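# Swap two tube racks between lab and reception via window

## Task

Robot r1 begins in the laboratory and r2 in the reception; the door joining the rooms is locked, but a service window is open. End with the green rack standing upright on the reception's table with every one of its tubes still inside, and the grey rack standing upright on the lab bench. Neither rack nor any tube may ever touch the floor, or the task fails. At the end both robots must have released everything and moved away; neither robot may fall or be left leaning, or the task fails. A rack counts as placed only if it stays put without a robot supporting it.

## Robot and tools

ROBOTS. r1 and r2 are identical Hello Robot Stretch 4 units. Each has an omni-wheel base, a lift on a vertical mast, a single arm that telescopes forward, a wrist with yaw, pitch and roll, and a two-finger gripper. They are about 1.6 m tall, and the base rim lies within 0.23 m of the base origin. Cameras per robot: r1_head_camera, r1_head_left_camera, r1_head_right_camera, r1_wrist_camera (and the same four with r2_). The two rooms connect only through the open service window, so racks have to be handed or set across through it.

FRAMES. Each robot reports in its own base frame: origin on the floor below the base centre, x forward, y left, z up. hand_pose is a point between the open fingertips, expressed in this frame; with all wrist joints at zero its axes line up with the base axes, and the printed value may be somewhat off. The odometry frame is the base frame as it was at the scene start; base_odometry counts wheel turns only, so slip shows up as travel, and heading runs -3.142 to 3.142, positive left. Neither robot knows where the other is except through images, lidar_m and wrist_depth_mm.

execute_actions. Argument "actions": a list holding one action or none (empty list = just report state and images). The action is an object keyed by "r1" and/or "r2"; each robot gets its own entry. Inside an entry:
- "base": exactly one relative move, counted from where the base last reported itself. {"translate_m": d} drives straight, metres, forward positive, -2 to 2. {"strafe_m": d} slides sideways, metres, left positive, -2 to 2. {"rotate_rad": d} spins in place, radians, counter-clockwise (left) positive, -3.2 to 3.2.
- "joints": absolute targets by name, any subset: lift_m 0 to 1.2 (height); arm_m 0 to 0.55 (extension); wrist_yaw_rad -1.134 to 4.276 (0 points forward, positive turns left, 3.14 is stowed back, above 3.4 the arm may block it); wrist_pitch_rad -1.117 to 4.259 (0 level, 1.57 pointing down); wrist_roll_rad -1.117 to 4.259 (0 puts fingers level, positive turns clockwise seen from behind); gripper_m -0.038 to 0.141 (fingertip gap in metres; negative means fingers pressing together). Done tolerances: ±0.004 for lift, arm and gripper, ±0.02 for yaw and roll, ±0.05 for pitch. Out-of-range joint targets are clipped and flagged; any other bad value or unknown key rejects the whole call with no motion.
- "pace": "slow", "default", "fast" or "max" (base up to 0.1/0.3/0.4/0.6 m/s and 1/2/3/4 rad/s; reduced when the lift is above 0.2, down to 0.3 m/s and 1 rad/s at 1.2).
- "contact_limits": {"arm_m": value} from 0 (gentlest) to 0.75 (firmest), default 0.5.
- "end_of_arm": "enable_torque", sent alone, re-powers wrist or gripper motors that cut out.
All motions in one action start together; no action runs beyond 15 s. Anything omitted may keep driving toward an earlier target. "cameras": list of camera names, or ["all"]/null for all, [] for none. Example: {"r1": {"base": {"translate_m": 0.3}, "joints": {"gripper_m": 0.05}, "pace": "fast"}}. A good opening move to unfold the wrist is lift_m 0.4 with wrist_yaw_rad 0.

wait: {"seconds": 0 to 10}; nothing new is commanded, returns state and images. zoom_image: {"camera": name, "region": [x0, y0, x1, y1]} in pixels of that camera's latest full image, top-left origin, at most 504 by 504. finished_scene: {"scene": n}, ends the scene irreversibly; call it only once the racks rest on their own and both robots are clear. If a result reports a stop, later calls in the same reply are skipped.

RESULTS. base_status and joint_status tell how each commanded motion ended: "done" (for the base, wheels turned the commanded amount, slip included), "off_target" (resting short, possibly still pushing), "contact_stop_at_<key>" (hit something; that part goes slack, so a lift may sag under load or the base may drift), "limit_stop_at_<name>", "time_out", "torque_fault" (wrist motor went limp; needs enable_torque). "limit_stop_at_tilt" means leaning over 6 degrees; lift, arm and wheels go slack. "limit_stop_at_own_body" means a joint nearly hit the robot itself, likely with pitch below -0.2 and roll below -0.4 or above 4. on_its_own lists uncommanded behaviour; "held at" is the target, not the position. lidar_m: 12 ranges in metres, 30-degree sectors starting straight ahead and going counter-clockwise (4th left, 7th behind, 10th right); "-" is nothing seen or closer than 0.25 m; it sees from about 0.15 m up, misses glass and thin legs. wrist_depth_mm: 7x7 grid of depths, 100 to 2000 mm. motor_effort: percent of maximum, positive toward larger joint values, bracket = peak in last action; a clear gripper_m effort change at commanded gap 0 or more signals a firm grip. base_tilt in degrees (forward, right positive), with a fixed offset up to about 1.5. If turned_by_wheels and turned_by_imu differ by over about 0.1 rad, the base likely bumped or slipped.

GRIPPING. Command a gap smaller than the object's width; squeezing harder pulls it toward the wrist by up to a third of the shortfall. Status "done" does not prove a hold. Stuck fingertips on a surface: raise the lift.

AVOID. Any rack or tube reaching the floor, spilled tubes, robots pressing into each other (once bases touch, any further drive presses hard; there is no touch indicator), drives or turns with over 1 kg held and arm_m above 0.2, especially at fast paces, strong pushes or pulls with a high gripper, a level gripper holding more than about 2 kg, and anything left resting on a robot. Equal commands can differ by up to about 3 cm per metre between robots. Objects may occasionally get nudged by outside forces; check images before finishing.

Each tool is called after "Call:" by a JSON object that holds its "method" and its "body", one argument or row to a line.

## Session

Call:
{"method": "execute_actions", "body": {
  "actions": []
}}

Scene clock: 0.00 s.
r1.base_odometry: x=+0.000 y=+0.000 heading=+0.000 (m, m, rad; r1's odometry frame)
r1.turned_by_wheels: +0.000 (rad since the last result)
r1.turned_by_imu: +0.000 (rad since the last result)
r1.base_tilt: forward=+0.4 right=-0.3 (deg)
r1.lidar_m: 1.13 1.05 2.92 1.02 0.95 0.97 1.05 1.15 1.10 1.23 1.78 3.27
r1.base_status: not commanded
r1.joint_positions: lift_m=+0.139 arm_m=-0.002 wrist_yaw_rad=+3.052 wrist_pitch_rad=-0.005 wrist_roll_rad=+0.016 gripper_m=+0.057
r1.joint_status: not commanded
r1.motor_effort: lift_m=+20 arm_m=+0 wrist_yaw_rad=+0 wrist_pitch_rad=-5 wrist_roll_rad=-1 gripper_m=+1 wheel_0=+0 wheel_1=-1 wheel_2=+1 (%)
r1.hand_pose: x=-0.1106 y=+0.1129 z=+0.3186 quat_wxyz=(+0.045, +0.003, +0.008, +0.999) (m; r1's base frame)
r1.wrist_depth_mm: - 141 1397 1229 1060 931 854 / - 129 1336 1229 1078 931 878 / 103 140 223 1255 1078 931 878 / 131 144 1397 1255 1098 946 891 / 1182 1430 1499 1255 1078 960 891 / 1078 1098 200 1025 917 946 878 / 788 759 768 111 759 723 759
r2.base_odometry: x=+0.000 y=+0.000 heading=+0.000 (m, m, rad; r2's odometry frame)
r2.turned_by_wheels: +0.000 (rad since the last result)
r2.turned_by_imu: +0.000 (rad since the last result)
r2.base_tilt: forward=+0.5 right=-0.1 (deg)
r2.lidar_m: 2.35 0.91 0.94 1.62 2.45 1.36 1.11 1.12 1.32 1.20 1.11 1.13
r2.base_status: not commanded
r2.joint_positions: lift_m=+0.173 arm_m=+0.001 wrist_yaw_rad=+3.220 wrist_pitch_rad=-0.003 wrist_roll_rad=+0.006 gripper_m=+0.057
r2.joint_status: not commanded
r2.motor_effort: lift_m=+20 arm_m=-1 wrist_yaw_rad=-3 wrist_pitch_rad=-7 wrist_roll_rad=-1 gripper_m=-3 wheel_0=+0 wheel_1=+1 wheel_2=+0 (%)
r2.hand_pose: x=-0.1229 y=+0.0645 z=+0.3522 quat_wxyz=(-0.039, +0.001, +0.003, +0.999) (m; r2's base frame)
r2.wrist_depth_mm: - - 137 1308 1366 1464 1499 / - - 133 1308 1336 1397 1499 / - - 123 189 1336 1397 1464 / - 108 133 256 1336 1397 1464 / 180 232 1229 1255 1308 1366 1464 / 188 1182 1205 1255 211 1366 1430 / 188 878 842 1042 904 904 976
pictures: r1_head_camera, r1_head_left_camera, r1_head_right_camera, r1_wrist_camera, r2_head_camera, r2_head_left_camera, r2_head_right_camera, r2_wrist_camera
Images, in order (width x height): r1_head_camera 420x560, r1_head_left_camera 420x672, r1_head_right_camera 420x672, r1_wrist_camera 616x392, r2_head_camera 420x560, r2_head_left_camera 420x672, r2_head_right_camera 420x672, r2_wrist_camera 616x392.

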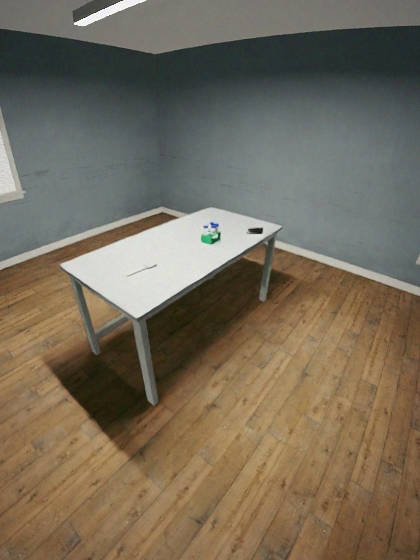

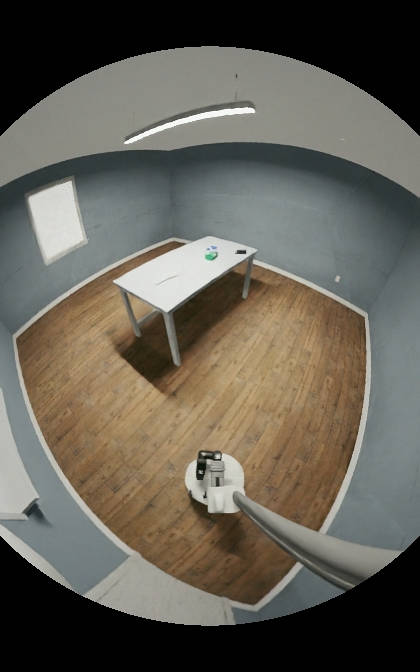

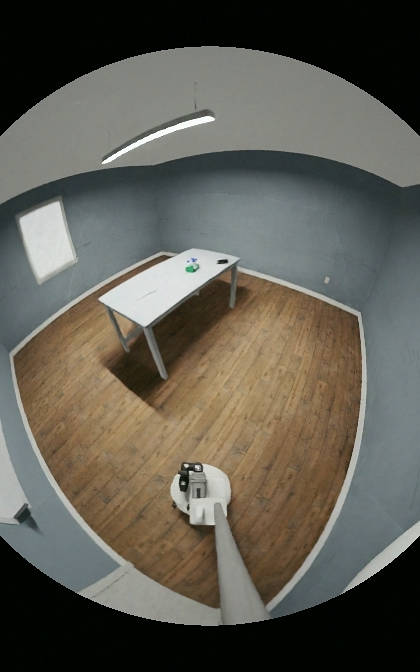

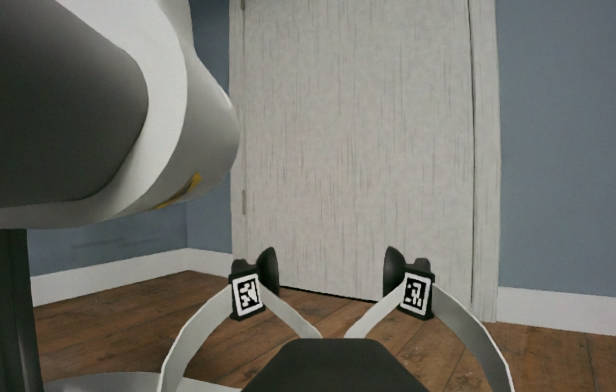

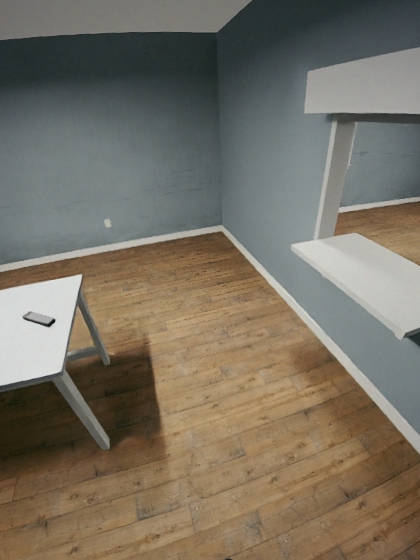

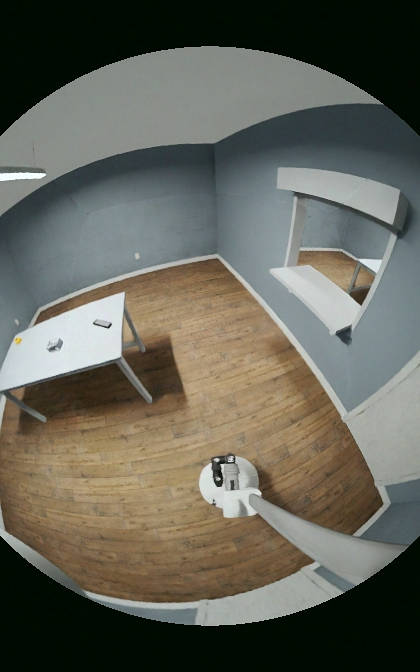

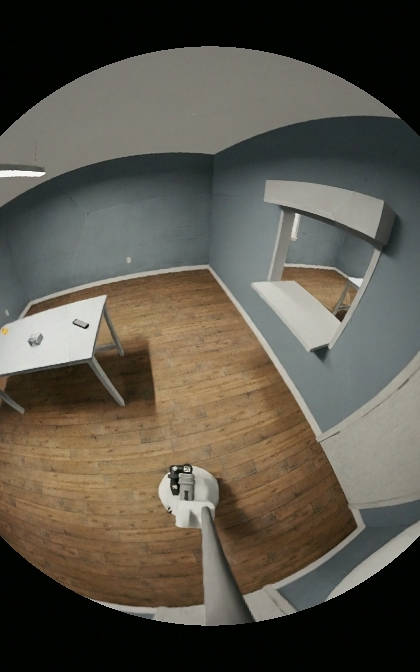

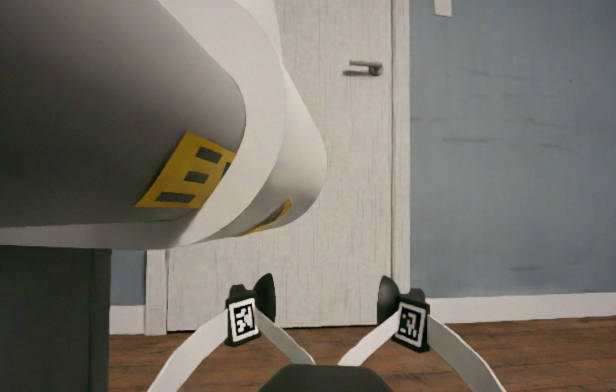

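Call:
{"method": "zoom_image", "body": {
  "camera": "r1_head_camera",
  "region": [160, 200, 300, 300]
}}

Call:
{"method": "zoom_image", "body": {
  "camera": "r2_head_left_camera",
  "region": [0, 280, 160, 430]
}}

Region (160, 200, 300, 300) of r1_head_camera's 420x560 image, scaled by 3.600, with more detail than that image has; it fills the top 360 rows of this view, and the rest is white.

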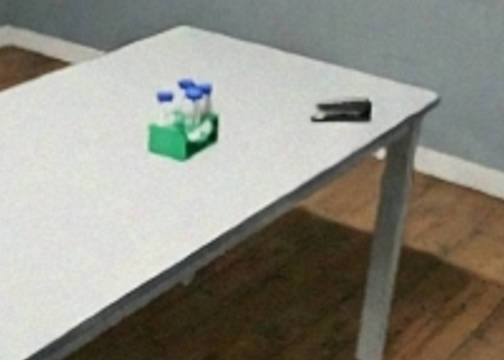

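Region (0, 280, 160, 430) of r2_head_left_camera's 420x672 image, scaled by 3.150, with more detail than that image has; it fills the top 472 rows of this view, and the rest is white.

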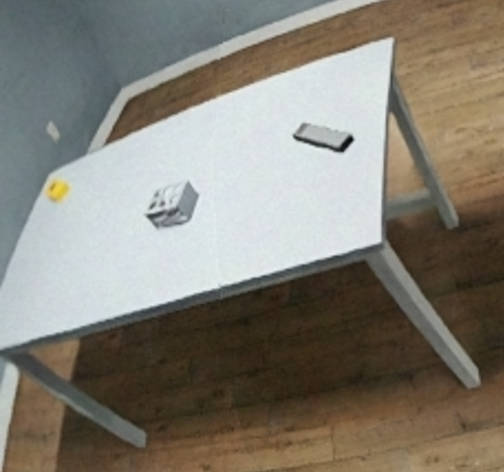

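Call:
{"method": "execute_actions", "body": {
  "actions": [
    {"r1":{"base":{"rotate_rad":0.95},"pace":"fast"},"r2":{"base":{"rotate_rad":0.32},"pace":"fast"}}
  ],
  "cameras": []
}}

Call:
{"method": "execute_actions", "body": {
  "actions": [
    {"r1":{"base":{"strafe_m":-1.45},"joints":{"lift_m":0.72,"wrist_yaw_rad":0,"gripper_m":0.141},"pace":"max"},"r2":{"base":{"strafe_m":1.06},"joints":{"lift_m":0.72,"wrist_yaw_rad":0,"gripper_m":0.141},"pace":"max"}}
  ],
  "cameras": ["r1_head_camera","r1_wrist_camera","r2_head_camera","r2_wrist_camera"]
}}

Scene clock: 2.23 s.
r1.base_odometry: x=+0.000 y=+0.000 heading=+0.950 (m, m, rad; r1's odometry frame)
r1.turned_by_wheels: +0.950 (rad since the last result)
r1.turned_by_imu: +0.974 (rad since the last result)
r1.base_tilt: forward=+0.3 right=-0.3 (deg)
r1.lidar_m: 3.58 1.11 0.97 0.92 1.02 1.18 1.12 1.18 1.61 3.28 1.20 1.05
r1.base_status: done
r1.joint_positions: lift_m=+0.139 arm_m=-0.002 wrist_yaw_rad=+3.052 wrist_pitch_rad=-0.005 wrist_roll_rad=+0.016 gripper_m=+0.057
r1.joint_status: not commanded
r1.motor_effort: lift_m=+19(20) arm_m=-1(1) wrist_yaw_rad=+0(0) wrist_pitch_rad=-4(4) wrist_roll_rad=-1(1) gripper_m=-2(3) wheel_0=-2(10) wheel_1=-1(11) wheel_2=+0(8) (%)
r1.hand_pose: x=-0.1106 y=+0.1129 z=+0.3186 quat_wxyz=(+0.045, +0.003, +0.008, +0.999) (m; r1's base frame)
r1.wrist_depth_mm: - 141 1255 1255 1281 1281 1281 / - 129 1255 1281 1281 1308 1281 / 103 140 223 1281 1281 1281 1281 / 131 144 1281 1281 1281 1308 1308 / 1255 1255 1281 1308 1308 1308 1308 / 1078 1118 201 1042 931 1060 1025 / 788 768 778 111 759 715 759
r2.base_odometry: x=+0.000 y=+0.000 heading=+0.319 (m, m, rad; r2's odometry frame)
r2.turned_by_wheels: +0.319 (rad since the last result)
r2.turned_by_imu: +0.318 (rad since the last result)
r2.base_tilt: forward=+0.6 right=+0.1 (deg)
r2.lidar_m: 1.45 0.92 1.20 3.07 1.62 1.13 1.13 1.19 1.24 1.17 1.12 1.43
r2.base_status: done
r2.joint_positions: lift_m=+0.173 arm_m=+0.001 wrist_yaw_rad=+3.220 wrist_pitch_rad=-0.003 wrist_roll_rad=+0.006 gripper_m=+0.057
r2.joint_status: not commanded
r2.motor_effort: lift_m=+20(20) arm_m=-1(0) wrist_yaw_rad=-2(3) wrist_pitch_rad=-7(7) wrist_roll_rad=-2(0) gripper_m=-3(5) wheel_0=-2(8) wheel_1=-2(10) wheel_2=-2(8) (%)
r2.hand_pose: x=-0.1229 y=+0.0645 z=+0.3522 quat_wxyz=(-0.039, +0.001, +0.003, +0.999) (m; r2's base frame)
r2.wrist_depth_mm: - - 137 1281 1229 1182 1138 / - - 133 1281 1255 1205 1138 / - - 123 188 1205 1182 1160 / - 108 133 256 1229 1182 1138 / 180 231 1308 1229 1205 1160 1138 / 189 1336 1229 1255 212 1160 1118 / 189 891 842 1025 917 904 976
pictures: none
No camera images: the call's "cameras" was empty. Leave "cameras" out to get every camera's image.

Scene clock: 5.97 s.
r1.base_odometry: x=+1.179 y=-0.844 heading=+0.950 (m, m, rad; r1's odometry frame)
r1.turned_by_wheels: +0.000 (rad since the last result)
r1.turned_by_imu: +0.004 (rad since the last result)
r1.base_tilt: forward=+0.3 right=-0.4 (deg)
r1.lidar_m: 0.81 0.86 2.32 2.39 1.64 1.19 1.15 1.18 1.64 1.83 1.91 0.87
r1.base_status: done
r1.joint_positions: lift_m=+0.720 arm_m=-0.002 wrist_yaw_rad=+0.000 wrist_pitch_rad=-0.005 wrist_roll_rad=+0.016 gripper_m=+0.141
r1.joint_status: all done
r1.motor_effort: lift_m=+21(24) arm_m=-1(1) wrist_yaw_rad=+0(7) wrist_pitch_rad=-5(5) wrist_roll_rad=-1(0) gripper_m=-1(1) wheel_0=-2(17) wheel_1=+2(17) wheel_2=+0(1) (%)
r1.hand_pose: x=+0.4573 y=-0.0874 z=+0.8997 quat_wxyz=(+1.000, +0.008, -0.003, +0.000) (m; r1's base frame)
r1.wrist_depth_mm: - - - - - - - / - - - - - - - / - - - - - - - / - - - - - - - / 991 991 991 854 960 788 1060 / 699 691 683 634 668 615 647 / 1983 1808 - 111 1921 1863 1921
r2.base_odometry: x=-0.333 y=+1.006 heading=+0.320 (m, m, rad; r2's odometry frame)
r2.turned_by_wheels: +0.000 (rad since the last result)
r2.turned_by_imu: -0.001 (rad since the last result)
r2.base_tilt: forward=+0.6 right=+0.2 (deg)
r2.lidar_m: 0.85 0.90 2.09 2.01 1.58 1.16 1.12 1.17 1.59 2.14 2.15 0.88
r2.base_status: done
r2.joint_positions: lift_m=+0.720 arm_m=+0.001 wrist_yaw_rad=+0.000 wrist_pitch_rad=-0.003 wrist_roll_rad=+0.006 gripper_m=+0.141
r2.joint_status: all done
r2.motor_effort: lift_m=+23(27) arm_m=+0(1) wrist_yaw_rad=-5(11) wrist_pitch_rad=-8(7) wrist_roll_rad=-1(2) gripper_m=-2(5) wheel_0=+2(14) wheel_1=-1(13) wheel_2=+0(3) (%)
r2.hand_pose: x=+0.4600 y=-0.0874 z=+0.8988 quat_wxyz=(+1.000, +0.003, -0.001, +0.000) (m; r2's base frame)
r2.wrist_depth_mm: - - - - - - - / - - - - - - - / - - - - - - - / - - - - - - - / - - - - - - - / 715 683 216 691 715 202 707 / - 1366 1921 410 640 640 634
pictures: r1_head_camera, r1_wrist_camera, r2_head_camera, r2_wrist_camera
camera_calibration (this result's frames):
r1_wrist_camera: T_world_to_cam=[[0.0524429, -0.998336, -0.0239864, -0.0743544], [-0.0496142, 0.0213851, -0.998539, 0.970324], [0.997391, 0.0535564, -0.0484102, -0.17729], [0, 0, 0, 1]] pos_world=[0.228868, -0.0854861, 0.958541]
r2_wrist_camera: T_world_to_cam=[[0.0380704, -0.999262, 0.00517133, -0.0996252], [0.0329104, -0.00391847, -0.999451, 0.945012], [0.998733, 0.0382197, 0.0327369, -0.264343], [0, 0, 0, 1]] pos_world=[0.2367, -0.0857456, 0.953662]
Images, in order (width x height): r1_head_camera 420x560, r1_wrist_camera 616x392, r2_head_camera 420x560, r2_wrist_camera 616x392.

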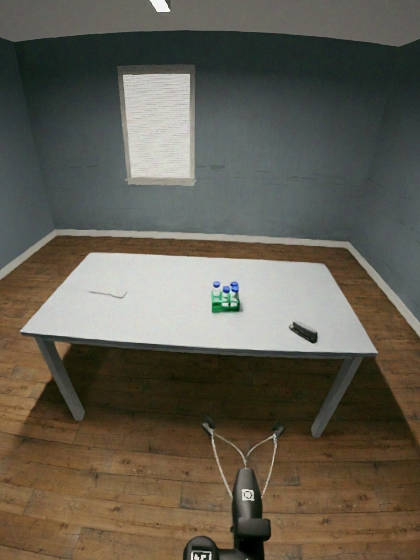

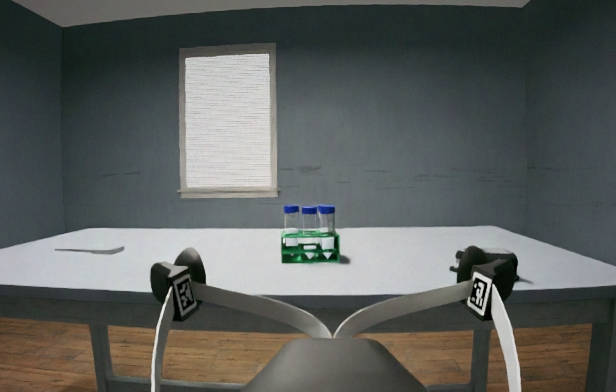

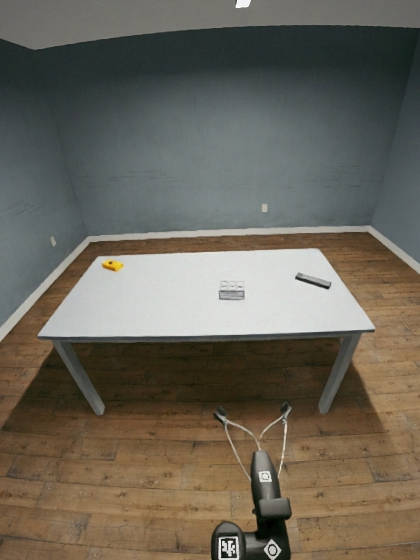

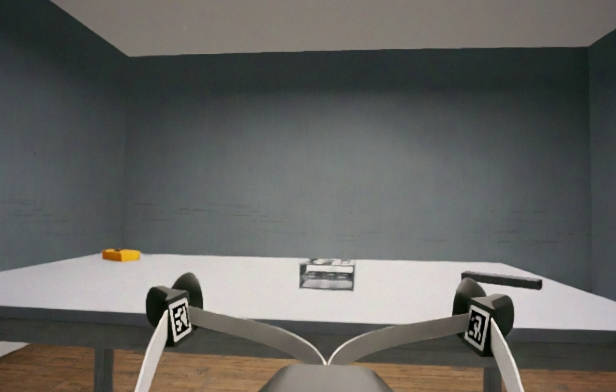

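Call:
{"method": "execute_actions", "body": {
  "actions": [
    {"r1":{"base":{"translate_m":0.38},"joints":{"lift_m":0.69,"wrist_pitch_rad":0.15,"wrist_roll_rad":0},"pace":"max"},"r2":{"base":{"translate_m":0.45},"joints":{"lift_m":0.69,"wrist_pitch_rad":0.15},"pace":"max"}}
  ],
  "cameras": ["r1_head_camera","r1_wrist_camera","r2_head_camera","r2_wrist_camera"]
}}

Scene clock: 8.77 s.
r1.base_odometry: x=+1.400 y=-0.535 heading=+0.950 (m, m, rad; r1's odometry frame)
r1.turned_by_wheels: +0.001 (rad since the last result)
r1.turned_by_imu: +0.001 (rad since the last result)
r1.base_tilt: forward=+0.4 right=-0.3 (deg)
r1.lidar_m: 0.43 0.46 0.68 2.24 2.16 1.58 1.52 1.60 1.90 1.84 0.63 0.47
r1.base_status: done
r1.joint_positions: lift_m=+0.690 arm_m=-0.002 wrist_yaw_rad=+0.000 wrist_pitch_rad=+0.152 wrist_roll_rad=+0.001 gripper_m=+0.141
r1.joint_status: all done
r1.motor_effort: lift_m=+19(20) arm_m=-1(0) wrist_yaw_rad=+0(1) wrist_pitch_rad=-4(3) wrist_roll_rad=-2(1) gripper_m=+1(1) wheel_0=+4(9) wheel_1=+3(11) wheel_2=+2(13) (%)
r1.hand_pose: x=+0.4540 y=-0.0874 z=+0.8246 quat_wxyz=(+0.997, +0.000, +0.076, +0.000) (m; r1's base frame)
r1.wrist_depth_mm: - - - - - - - / - - - - - - - / - - - - - - - / 750 741 741 512 723 715 715 / 433 436 442 442 436 430 424 / 303 290 277 312 277 270 298 / 267 263 262 111 252 250 -
r2.base_odometry: x=+0.094 y=+1.148 heading=+0.320 (m, m, rad; r2's odometry frame)
r2.turned_by_wheels: +0.000 (rad since the last result)
r2.turned_by_imu: +0.002 (rad since the last result)
r2.base_tilt: forward=+0.6 right=+0.1 (deg)
r2.lidar_m: 0.40 0.45 0.59 1.99 2.12 1.64 1.57 1.62 2.28 2.06 0.57 0.42
r2.base_status: done
r2.joint_positions: lift_m=+0.690 arm_m=+0.001 wrist_yaw_rad=+0.000 wrist_pitch_rad=+0.152 wrist_roll_rad=+0.006 gripper_m=+0.141
r2.joint_status: all done
r2.motor_effort: lift_m=+16(20) arm_m=-1(1) wrist_yaw_rad=-1(2) wrist_pitch_rad=-6(5) wrist_roll_rad=-1(1) gripper_m=+0(1) wheel_0=+0(9) wheel_1=+1(6) wheel_2=+3(12) (%)
r2.hand_pose: x=+0.4567 y=-0.0874 z=+0.8249 quat_wxyz=(+0.997, +0.003, +0.076, +0.000) (m; r2's base frame)
r2.wrist_depth_mm: - - - - - - - / - - - - - - - / - - - - - - - / - - - - - - - / 535 544 549 436 500 554 544 / 345 327 218 353 353 202 353 / 254 244 257 206 247 247 258
pictures: r1_head_camera, r1_wrist_camera, r2_head_camera, r2_wrist_camera
camera_calibration (this result's frames):
r1_wrist_camera: T_world_to_cam=[[0.0503355, -0.998588, -0.0169528, -0.0808432], [-0.205525, 0.00625416, -0.978632, 0.948273], [0.977357, 0.0527442, -0.20492, -0.0395203], [0, 0, 0, 1]] pos_world=[0.237588, -0.0845753, 0.918541]
r2_wrist_camera: T_world_to_cam=[[0.0382775, -0.999267, -0.000734361, -0.0943792], [-0.121592, -0.00392822, -0.992572, 0.936122], [0.991842, 0.0380825, -0.121653, -0.128103], [0, 0, 0, 1]] pos_world=[0.244496, -0.0857543, 0.913515]
Images, in order (width x height): r1_head_camera 420x560, r1_wrist_camera 616x392, r2_head_camera 420x560, r2_wrist_camera 616x392.

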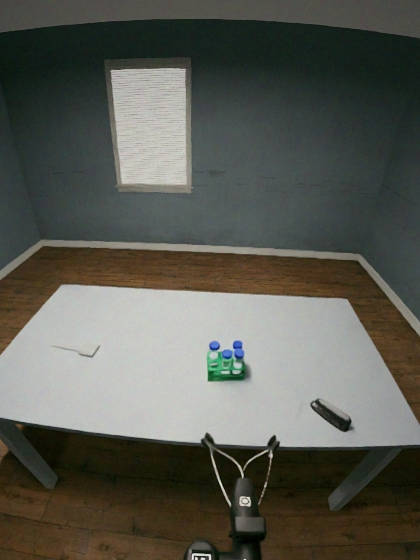

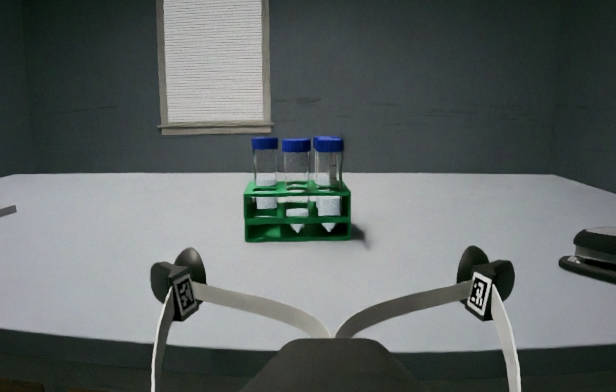

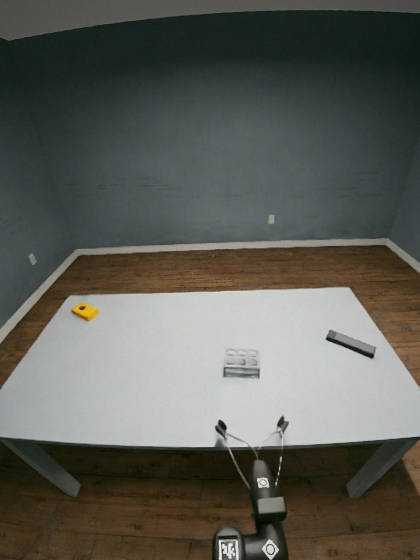

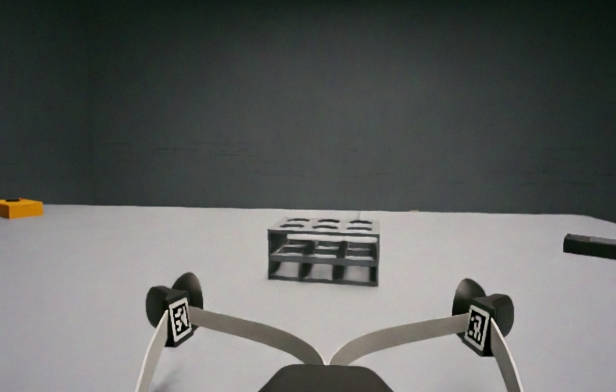

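Call:
{"method": "execute_actions", "body": {
  "actions": [
    {"r1":{"base":{"strafe_m":0.036},"joints":{"lift_m":0.657,"arm_m":0.18},"pace":"fast"},"r2":{"joints":{"lift_m":0.659,"arm_m":0.14},"pace":"fast"}}
  ],
  "cameras": ["r1_head_camera","r1_wrist_camera","r2_head_camera","r2_wrist_camera"]
}}

Scene clock: 10.70 s.
r1.base_odometry: x=+1.371 y=-0.514 heading=+0.950 (m, m, rad; r1's odometry frame)
r1.turned_by_wheels: +0.000 (rad since the last result)
r1.turned_by_imu: +0.001 (rad since the last result)
r1.base_tilt: forward=+0.4 right=-0.3 (deg)
r1.lidar_m: 0.45 0.47 0.69 2.23 2.18 1.61 1.50 1.60 1.90 1.86 0.62 0.49
r1.base_status: done
r1.joint_positions: lift_m=+0.657 arm_m=+0.179 wrist_yaw_rad=+0.000 wrist_pitch_rad=+0.152 wrist_roll_rad=+0.000 gripper_m=+0.141
r1.joint_status: all done
r1.motor_effort: lift_m=+18(18) arm_m=+5(5) wrist_yaw_rad=-1(1) wrist_pitch_rad=-4(5) wrist_roll_rad=-1(2) gripper_m=+1(1) wheel_0=+1(13) wheel_1=+0(13) wheel_2=+1(2) (%)
r1.hand_pose: x=+0.6353 y=-0.0874 z=+0.7917 quat_wxyz=(+0.997, +0.000, +0.076, +0.000) (m; r1's base frame)
r1.wrist_depth_mm: - - - - - - - / - - - - - - - / - - - - - - - / 574 574 508 338 325 554 554 / 336 338 317 301 300 330 329 / 236 226 216 242 216 210 238 / 188 183 195 111 184 182 -
r2.base_odometry: x=+0.094 y=+1.148 heading=+0.320 (m, m, rad; r2's odometry frame)
r2.turned_by_wheels: +0.000 (rad since the last result)
r2.turned_by_imu: +0.000 (rad since the last result)
r2.base_tilt: forward=+0.7 right=+0.1 (deg)
r2.lidar_m: 0.40 0.41 0.59 2.00 2.12 1.63 1.57 1.61 2.30 2.07 0.58 0.43
r2.base_status: not commanded
r2.joint_positions: lift_m=+0.659 arm_m=+0.139 wrist_yaw_rad=+0.000 wrist_pitch_rad=+0.152 wrist_roll_rad=+0.006 gripper_m=+0.141
r2.joint_status: all done
r2.motor_effort: lift_m=+16(15) arm_m=+5(6) wrist_yaw_rad=-2(2) wrist_pitch_rad=-6(7) wrist_roll_rad=-2(1) gripper_m=+0(1) wheel_0=+0(0) wheel_1=+1(1) wheel_2=+2(2) (%)
r2.hand_pose: x=+0.5952 y=-0.0874 z=+0.7939 quat_wxyz=(+0.997, +0.003, +0.076, +0.000) (m; r2's base frame)
r2.wrist_depth_mm: - - - - - - - / - - - - - - - / - - - - - - - / - - - - - - - / 421 427 387 310 353 436 433 / 271 256 218 278 274 202 277 / 200 192 202 179 194 193 202
pictures: r1_head_camera, r1_wrist_camera, r2_head_camera, r2_wrist_camera
camera_calibration (this result's frames):
r1_wrist_camera: T_world_to_cam=[[0.050519, -0.99858, -0.0169318, -0.0906076], [-0.205596, 0.006192, -0.978617, 0.953306], [0.977332, 0.0529198, -0.204991, -0.223364], [0, 0, 0, 1]] pos_world=[0.418875, -0.0845614, 0.8856]
r2_wrist_camera: T_world_to_cam=[[0.0384865, -0.999259, -0.000742766, -0.0997613], [-0.12181, -0.00395375, -0.992546, 0.922276], [0.991807, 0.0382901, -0.121872, -0.26905], [0, 0, 0, 1]] pos_world=[0.383028, -0.085739, 0.882537]
Images, in order (width x height): r1_head_camera 420x560, r1_wrist_camera 616x392, r2_head_camera 420x560, r2_wrist_camera 616x392.

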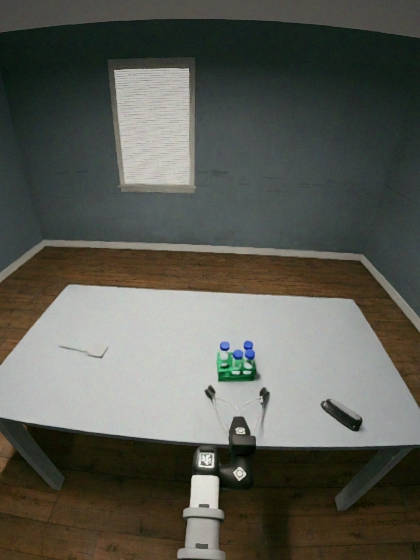

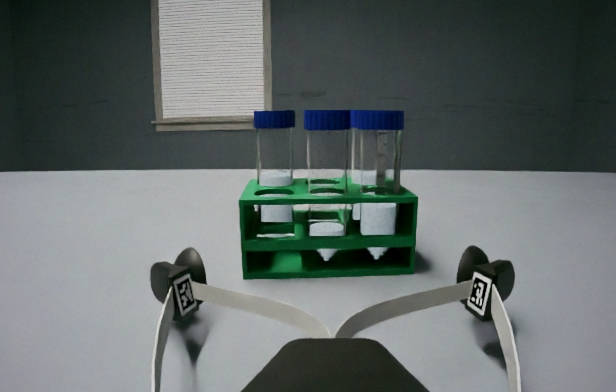

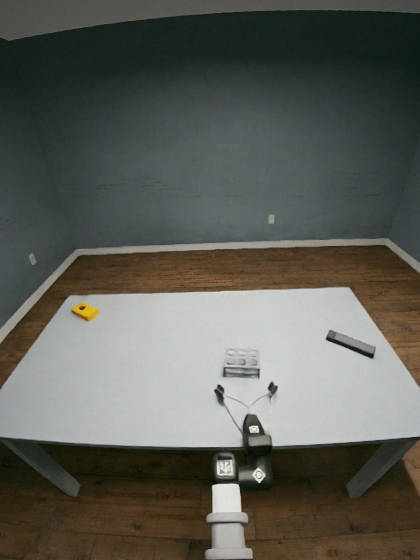

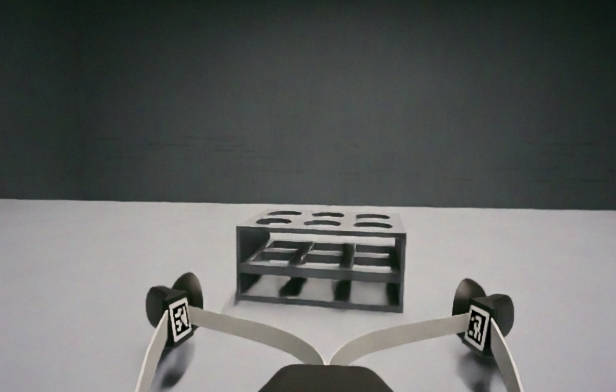

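Call:
{"method": "execute_actions", "body": {
  "actions": [
    {"r1":{"base":{"strafe_m":0.004},"joints":{"arm_m":0.255}},"r2":{"base":{"strafe_m":0.005},"joints":{"arm_m":0.215}}}
  ],
  "cameras": ["r1_head_camera","r1_wrist_camera","r2_head_camera","r2_wrist_camera"]
}}

Call:
{"method": "zoom_image", "body": {
  "camera": "r1_head_camera",
  "region": [180, 320, 300, 440]
}}

Call:
{"method": "zoom_image", "body": {
  "camera": "r2_head_camera",
  "region": [185, 320, 305, 440]
}}

Scene clock: 12.13 s.
r1.base_odometry: x=+1.368 y=-0.511 heading=+0.950 (m, m, rad; r1's odometry frame)
r1.turned_by_wheels: +0.000 (rad since the last result)
r1.turned_by_imu: +0.000 (rad since the last result)
r1.base_tilt: forward=+0.4 right=-0.3 (deg)
r1.lidar_m: 0.45 0.49 0.69 2.22 2.16 1.58 1.52 1.59 1.94 1.86 0.64 0.49
r1.base_status: done
r1.joint_positions: lift_m=+0.657 arm_m=+0.254 wrist_yaw_rad=+0.000 wrist_pitch_rad=+0.152 wrist_roll_rad=+0.000 gripper_m=+0.141
r1.joint_status: all done
r1.motor_effort: lift_m=+18(18) arm_m=+5(6) wrist_yaw_rad=+0(1) wrist_pitch_rad=-3(4) wrist_roll_rad=-2(2) gripper_m=+4(2) wheel_0=+1(9) wheel_1=-1(10) wheel_2=+0(0) (%)
r1.hand_pose: x=+0.7103 y=-0.0874 z=+0.7917 quat_wxyz=(+0.997, +0.000, +0.076, +0.000) (m; r1's base frame)
r1.wrist_depth_mm: - - - - - - - / - - - - - - - / - - - - 244 - - / 580 574 504 282 257 554 549 / 334 338 238 244 219 309 327 / 235 226 206 208 211 209 237 / 187 182 193 111 183 181 -
r2.base_odometry: x=+0.093 y=+1.153 heading=+0.320 (m, m, rad; r2's odometry frame)
r2.turned_by_wheels: +0.000 (rad since the last result)
r2.turned_by_imu: +0.000 (rad since the last result)
r2.base_tilt: forward=+0.5 right=+0.0 (deg)
r2.lidar_m: 0.40 0.43 0.62 1.98 2.08 1.61 1.57 1.59 2.31 2.06 0.56 0.44
r2.base_status: done
r2.joint_positions: lift_m=+0.659 arm_m=+0.214 wrist_yaw_rad=+0.000 wrist_pitch_rad=+0.152 wrist_roll_rad=+0.006 gripper_m=+0.141
r2.joint_status: all done
r2.motor_effort: lift_m=+15(15) arm_m=+5(5) wrist_yaw_rad=-2(2) wrist_pitch_rad=-6(7) wrist_roll_rad=-1(1) gripper_m=+0(0) wheel_0=+2(7) wheel_1=-3(10) wheel_2=+0(2) (%)
r2.hand_pose: x=+0.6702 y=-0.0874 z=+0.7939 quat_wxyz=(+0.997, +0.003, +0.076, +0.000) (m; r2's base frame)
r2.wrist_depth_mm: - - - - - - - / - - - - - - - / - - - - - - - / - - - - - - - / 418 424 347 268 236 433 433 / 270 254 211 230 222 202 277 / 198 190 202 178 192 193 202
pictures: r1_head_camera, r1_wrist_camera, r2_head_camera, r2_wrist_camera
camera_calibration (this result's frames):
r1_wrist_camera: T_world_to_cam=[[0.0503744, -0.998587, -0.0169317, -0.0943347], [-0.205597, 0.00622164, -0.978617, 0.968725], [0.977339, 0.0527783, -0.204993, -0.296658], [0, 0, 0, 1]] pos_world=[0.493855, -0.0845713, 0.8856]
r2_wrist_camera: T_world_to_cam=[[0.0383807, -0.999263, -0.000742806, -0.102606], [-0.12181, -0.00394081, -0.992546, 0.931409], [0.991811, 0.0381851, -0.121872, -0.343419], [0, 0, 0, 1]] pos_world=[0.458001, -0.0857467, 0.882537]
Images, in order (width x height): r1_head_camera 420x560, r1_wrist_camera 616x392, r2_head_camera 420x560, r2_wrist_camera 616x392.

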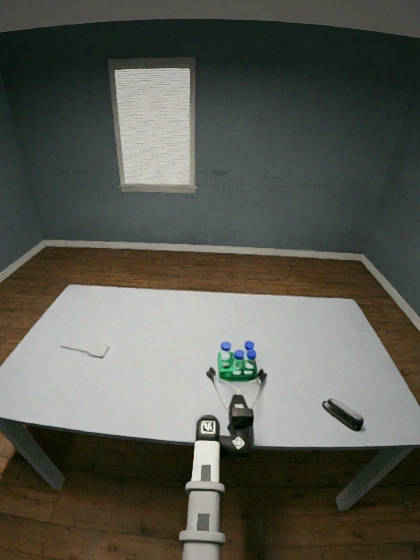

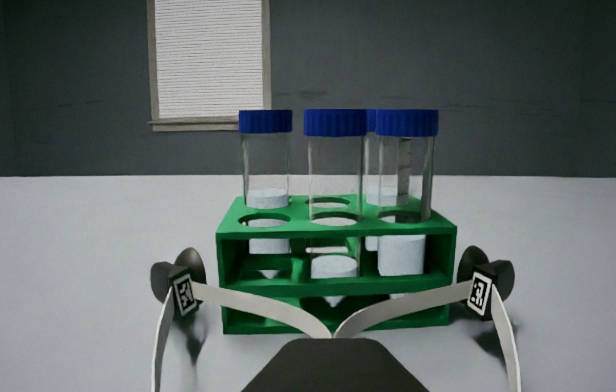

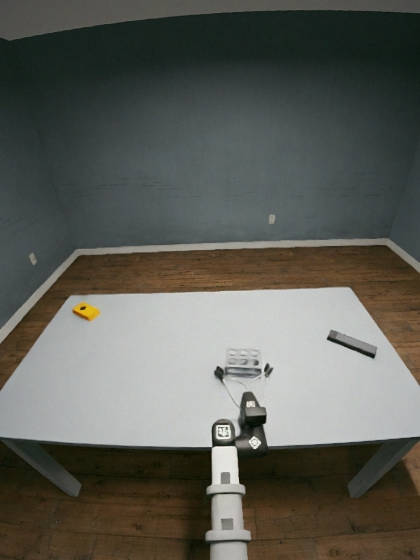

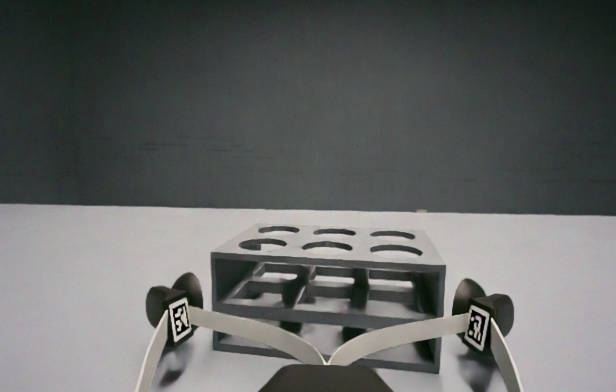

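Region (180, 320, 300, 440) of r1_head_camera's 420x560 image, scaled by 4.200, with more detail than that image has.

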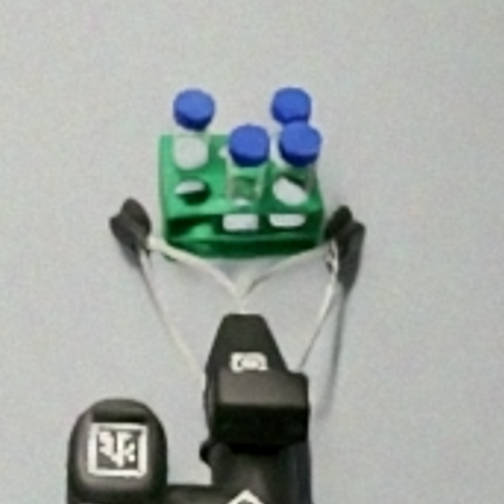

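Region (185, 320, 305, 440) of r2_head_camera's 420x560 image, scaled by 4.200, with more detail than that image has.

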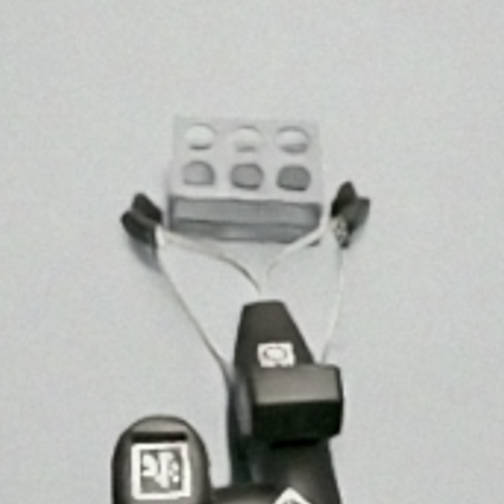

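Pads only just at the front; go deeper.

Call:
{"method": "execute_actions", "body": {
  "actions": [
    {"r1":{"joints":{"arm_m":0.285},"pace":"slow"},"r2":{"joints":{"arm_m":0.245},"pace":"slow"}}
  ],
  "cameras": ["r1_head_camera","r1_wrist_camera","r2_head_camera","r2_wrist_camera"]
}}

Call:
{"method": "zoom_image", "body": {
  "camera": "r1_head_camera",
  "region": [180, 320, 300, 440]
}}

Call:
{"method": "zoom_image", "body": {
  "camera": "r2_head_camera",
  "region": [185, 320, 305, 440]
}}

Scene clock: 13.63 s.
r1.base_odometry: x=+1.368 y=-0.511 heading=+0.950 (m, m, rad; r1's odometry frame)
r1.turned_by_wheels: +0.000 (rad since the last result)
r1.turned_by_imu: +0.000 (rad since the last result)
r1.base_tilt: forward=+0.3 right=-0.3 (deg)
r1.lidar_m: 0.47 0.48 0.65 2.23 2.15 1.59 1.52 1.58 1.96 1.86 0.66 0.49
r1.base_status: not commanded
r1.joint_positions: lift_m=+0.657 arm_m=+0.284 wrist_yaw_rad=+0.000 wrist_pitch_rad=+0.152 wrist_roll_rad=+0.000 gripper_m=+0.141
r1.joint_status: all done
r1.motor_effort: lift_m=+17(18) arm_m=+5(4) wrist_yaw_rad=+0(1) wrist_pitch_rad=-3(5) wrist_roll_rad=-2(2) gripper_m=+1(2) wheel_0=+1(2) wheel_1=-1(1) wheel_2=+0(0) (%)
r1.hand_pose: x=+0.7402 y=-0.0874 z=+0.7917 quat_wxyz=(+0.997, +0.000, +0.076, +0.000) (m; r1's base frame)
r1.wrist_depth_mm: - - - - - - - / - - - - - - - / - - - - - - - / 580 574 569 559 245 554 549 / 336 338 229 236 206 214 327 / 235 225 202 196 204 198 236 / 187 182 193 111 183 181 -
r2.base_odometry: x=+0.093 y=+1.153 heading=+0.320 (m, m, rad; r2's odometry frame)
r2.turned_by_wheels: +0.000 (rad since the last result)
r2.turned_by_imu: +0.000 (rad since the last result)
r2.base_tilt: forward=+0.6 right=+0.2 (deg)
r2.lidar_m: 0.41 0.43 0.60 2.00 2.10 1.63 1.55 1.62 2.31 2.07 0.55 0.46
r2.base_status: not commanded
r2.joint_positions: lift_m=+0.659 arm_m=+0.244 wrist_yaw_rad=+0.000 wrist_pitch_rad=+0.152 wrist_roll_rad=+0.006 gripper_m=+0.141
r2.joint_status: all done
r2.motor_effort: lift_m=+15(15) arm_m=+5(6) wrist_yaw_rad=-2(1) wrist_pitch_rad=-6(7) wrist_roll_rad=+0(2) gripper_m=+0(0) wheel_0=+2(2) wheel_1=-3(3) wheel_2=+0(0) (%)
r2.hand_pose: x=+0.7001 y=-0.0874 z=+0.7939 quat_wxyz=(+0.997, +0.003, +0.076, +0.000) (m; r2's base frame)
r2.wrist_depth_mm: - - - - - - - / - - - - - - - / - - - - - - - / - - - - - - - / 418 424 268 235 218 433 433 / 271 255 198 220 205 196 276 / 199 191 193 178 187 191 202
pictures: r1_head_camera, r1_wrist_camera, r2_head_camera, r2_wrist_camera
camera_calibration (this result's frames):
r1_wrist_camera: T_world_to_cam=[[0.0503643, -0.998587, -0.0169305, -0.09584], [-0.205597, 0.00622246, -0.978617, 0.974883], [0.97734, 0.0527682, -0.204993, -0.325932], [0, 0, 0, 1]] pos_world=[0.523807, -0.0845719, 0.8856]
r2_wrist_camera: T_world_to_cam=[[0.0382133, -0.999269, -0.000742723, -0.103687], [-0.121811, -0.00392048, -0.992546, 0.935058], [0.991817, 0.0380189, -0.121872, -0.373129], [0, 0, 0, 1]] pos_world=[0.487938, -0.0857589, 0.882537]
Images, in order (width x height): r1_head_camera 420x560, r1_wrist_camera 616x392, r2_head_camera 420x560, r2_wrist_camera 616x392.

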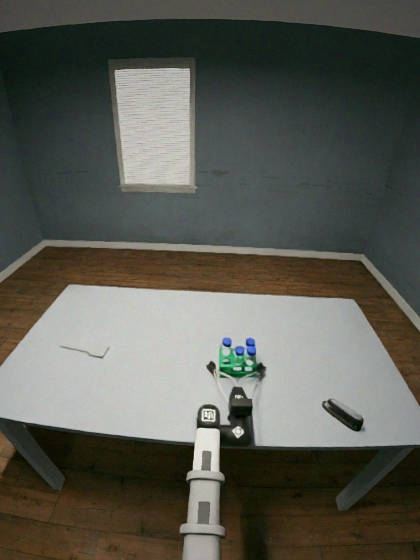

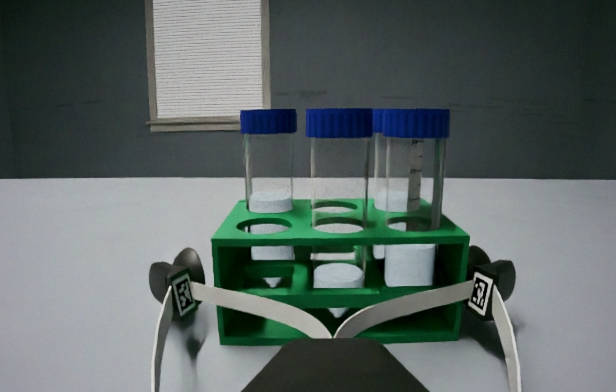

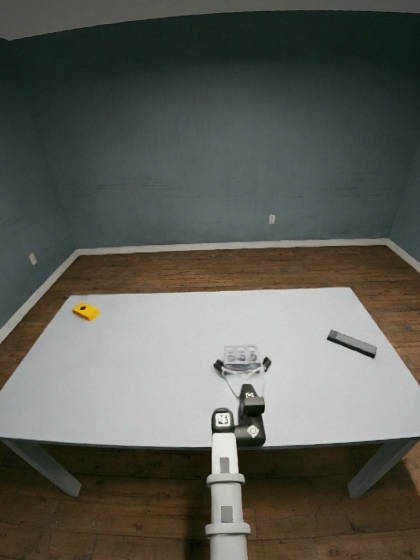

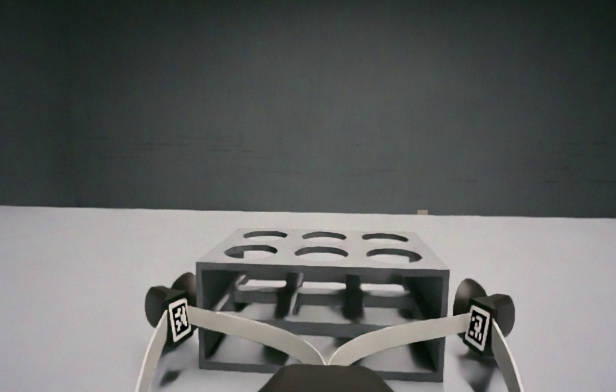

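Region (180, 320, 300, 440) of r1_head_camera's 420x560 image, scaled by 4.200, with more detail than that image has.

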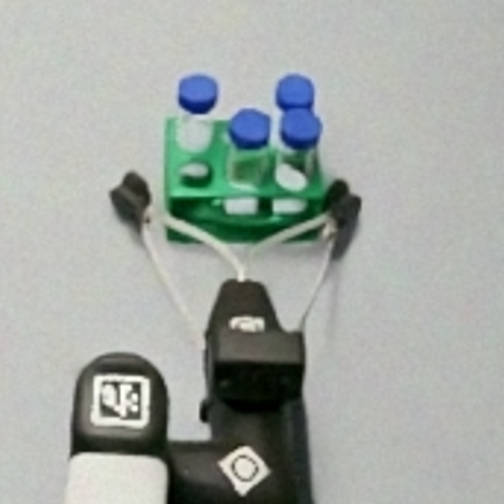

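Region (185, 320, 305, 440) of r2_head_camera's 420x560 image, scaled by 4.200, with more detail than that image has.

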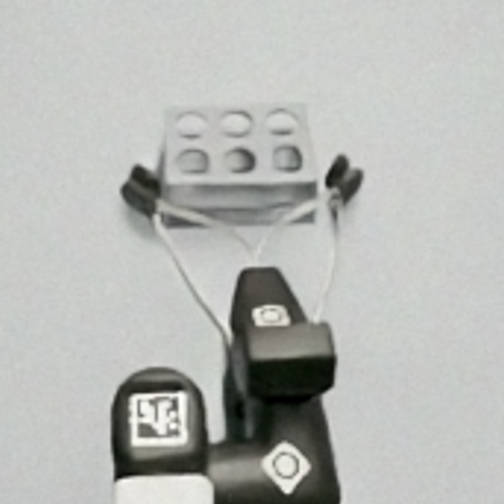

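Seated against the strips (~2.5 cm in). Try closing.

Call:
{"method": "execute_actions", "body": {
  "actions": [
    {"r1":{"joints":{"gripper_m":0.05}},"r2":{"joints":{"gripper_m":0.05}}}
  ],
  "cameras": ["r1_head_camera","r1_wrist_camera","r2_head_camera","r2_wrist_camera"]
}}

Call:
{"method": "zoom_image", "body": {
  "camera": "r1_head_camera",
  "region": [180, 320, 300, 440]
}}

Call:
{"method": "zoom_image", "body": {
  "camera": "r2_head_camera",
  "region": [185, 320, 305, 440]
}}

Scene clock: 15.73 s.
r1.base_odometry: x=+1.368 y=-0.511 heading=+0.950 (m, m, rad; r1's odometry frame)
r1.turned_by_wheels: +0.000 (rad since the last result)
r1.turned_by_imu: +0.001 (rad since the last result)
r1.base_tilt: forward=+0.4 right=-0.2 (deg)
r1.lidar_m: 0.45 0.48 0.67 2.22 2.19 1.57 1.52 1.58 1.96 1.86 0.66 0.49
r1.base_status: not commanded
r1.joint_positions: lift_m=+0.657 arm_m=+0.284 wrist_yaw_rad=+0.000 wrist_pitch_rad=+0.155 wrist_roll_rad=+0.000 gripper_m=+0.051
r1.joint_status: all done
r1.motor_effort: lift_m=+19(18) arm_m=+5(5) wrist_yaw_rad=+0(1) wrist_pitch_rad=-14(12) wrist_roll_rad=-2(1) gripper_m=-24(25) wheel_0=+1(1) wheel_1=-1(1) wheel_2=+0(0) (%)
r1.hand_pose: x=+0.7401 y=-0.0874 z=+0.7908 quat_wxyz=(+0.997, +0.000, +0.077, +0.000) (m; r1's base frame)
r1.wrist_depth_mm: - - - - - - - / - - - - - - - / - - - - - - - / 564 554 544 544 231 530 530 / 327 330 212 221 185 276 319 / 230 181 185 185 182 173 239 / 184 179 181 111 133 178 -
r2.base_odometry: x=+0.093 y=+1.153 heading=+0.320 (m, m, rad; r2's odometry frame)
r2.turned_by_wheels: +0.000 (rad since the last result)
r2.turned_by_imu: +0.001 (rad since the last result)
r2.base_tilt: forward=+0.5 right=+0.0 (deg)
r2.lidar_m: 0.42 0.42 0.61 1.99 2.10 1.62 1.56 1.61 2.30 2.06 0.58 0.45
r2.base_status: not commanded
r2.joint_positions: lift_m=+0.659 arm_m=+0.244 wrist_yaw_rad=+0.000 wrist_pitch_rad=+0.153 wrist_roll_rad=+0.006 gripper_m=+0.051
r2.joint_status: all done
r2.motor_effort: lift_m=+16(15) arm_m=+5(6) wrist_yaw_rad=-2(0) wrist_pitch_rad=-10(10) wrist_roll_rad=-1(1) gripper_m=-25(26) wheel_0=+2(2) wheel_1=-3(3) wheel_2=+0(0) (%)
r2.hand_pose: x=+0.7001 y=-0.0874 z=+0.7935 quat_wxyz=(+0.997, +0.003, +0.077, +0.000) (m; r2's base frame)
r2.wrist_depth_mm: - - - - - - - / - - - - - - - / - - - - - - - / - - - - - - - / 415 421 238 219 199 424 427 / 268 252 190 211 207 173 272 / 196 179 171 187 165 166 180
pictures: r1_head_camera, r1_wrist_camera, r2_head_camera, r2_wrist_camera
camera_calibration (this result's frames):
r1_wrist_camera: T_world_to_cam=[[0.0502028, -0.998593, -0.0170766, -0.0956471], [-0.208449, 0.00624522, -0.978013, 0.97566], [0.976744, 0.0526586, -0.207842, -0.32333], [0, 0, 0, 1]] pos_world=[0.523988, -0.0845796, 0.885374]
r2_wrist_camera: T_world_to_cam=[[0.0382137, -0.999269, -0.00078429, -0.103652], [-0.122895, -0.00392079, -0.992412, 0.935398], [0.991684, 0.0380201, -0.122955, -0.372182], [0, 0, 0, 1]] pos_world=[0.488004, -0.0857588, 0.882457]
Images, in order (width x height): r1_head_camera 420x560, r1_wrist_camera 616x392, r2_head_camera 420x560, r2_wrist_camera 616x392.

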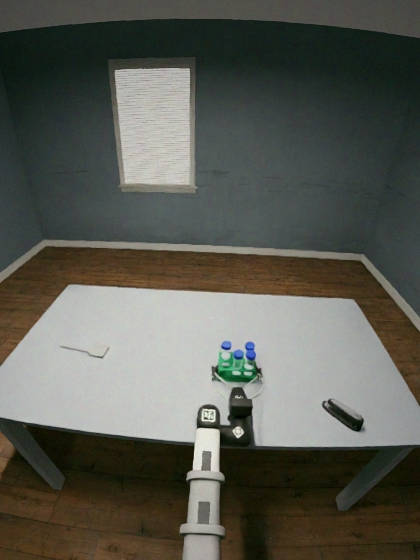

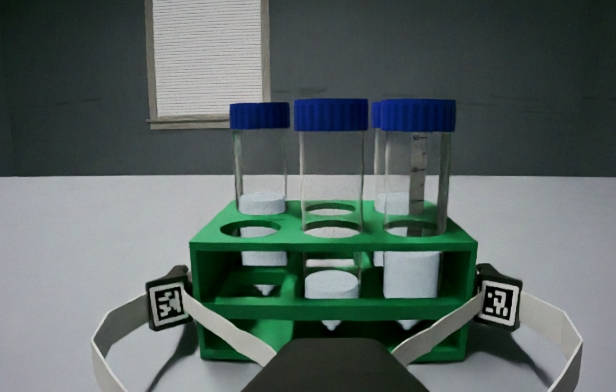

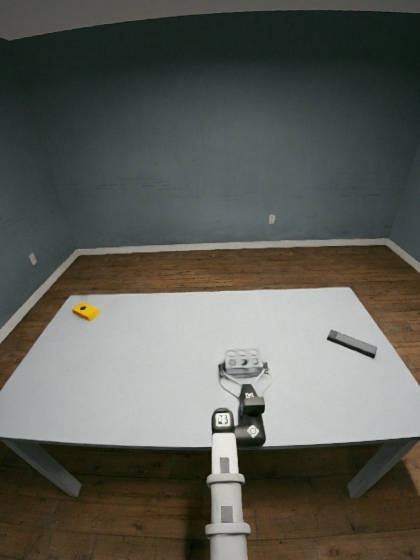

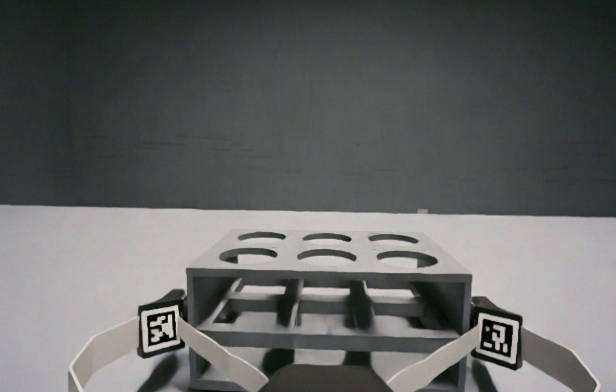

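Region (180, 320, 300, 440) of r1_head_camera's 420x560 image, scaled by 4.200, with more detail than that image has.

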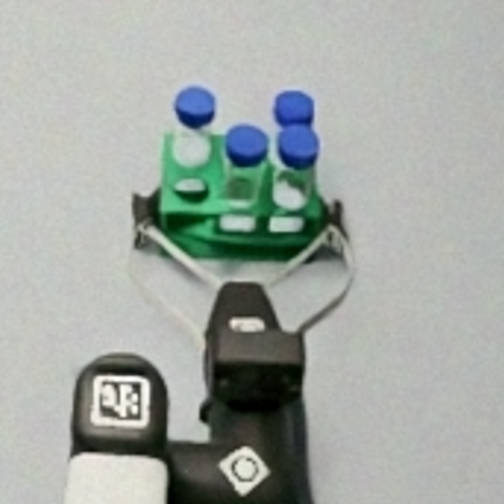

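Region (185, 320, 305, 440) of r2_head_camera's 420x560 image, scaled by 4.200, with more detail than that image has.

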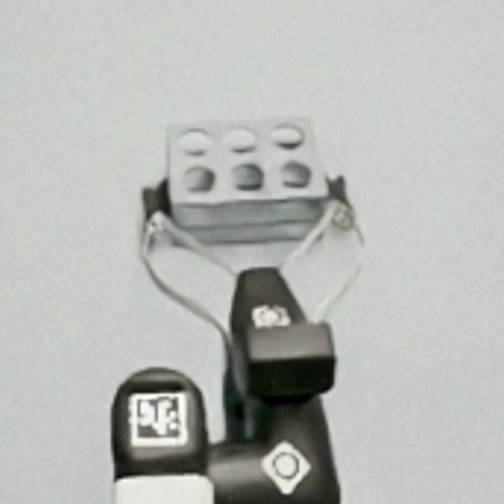

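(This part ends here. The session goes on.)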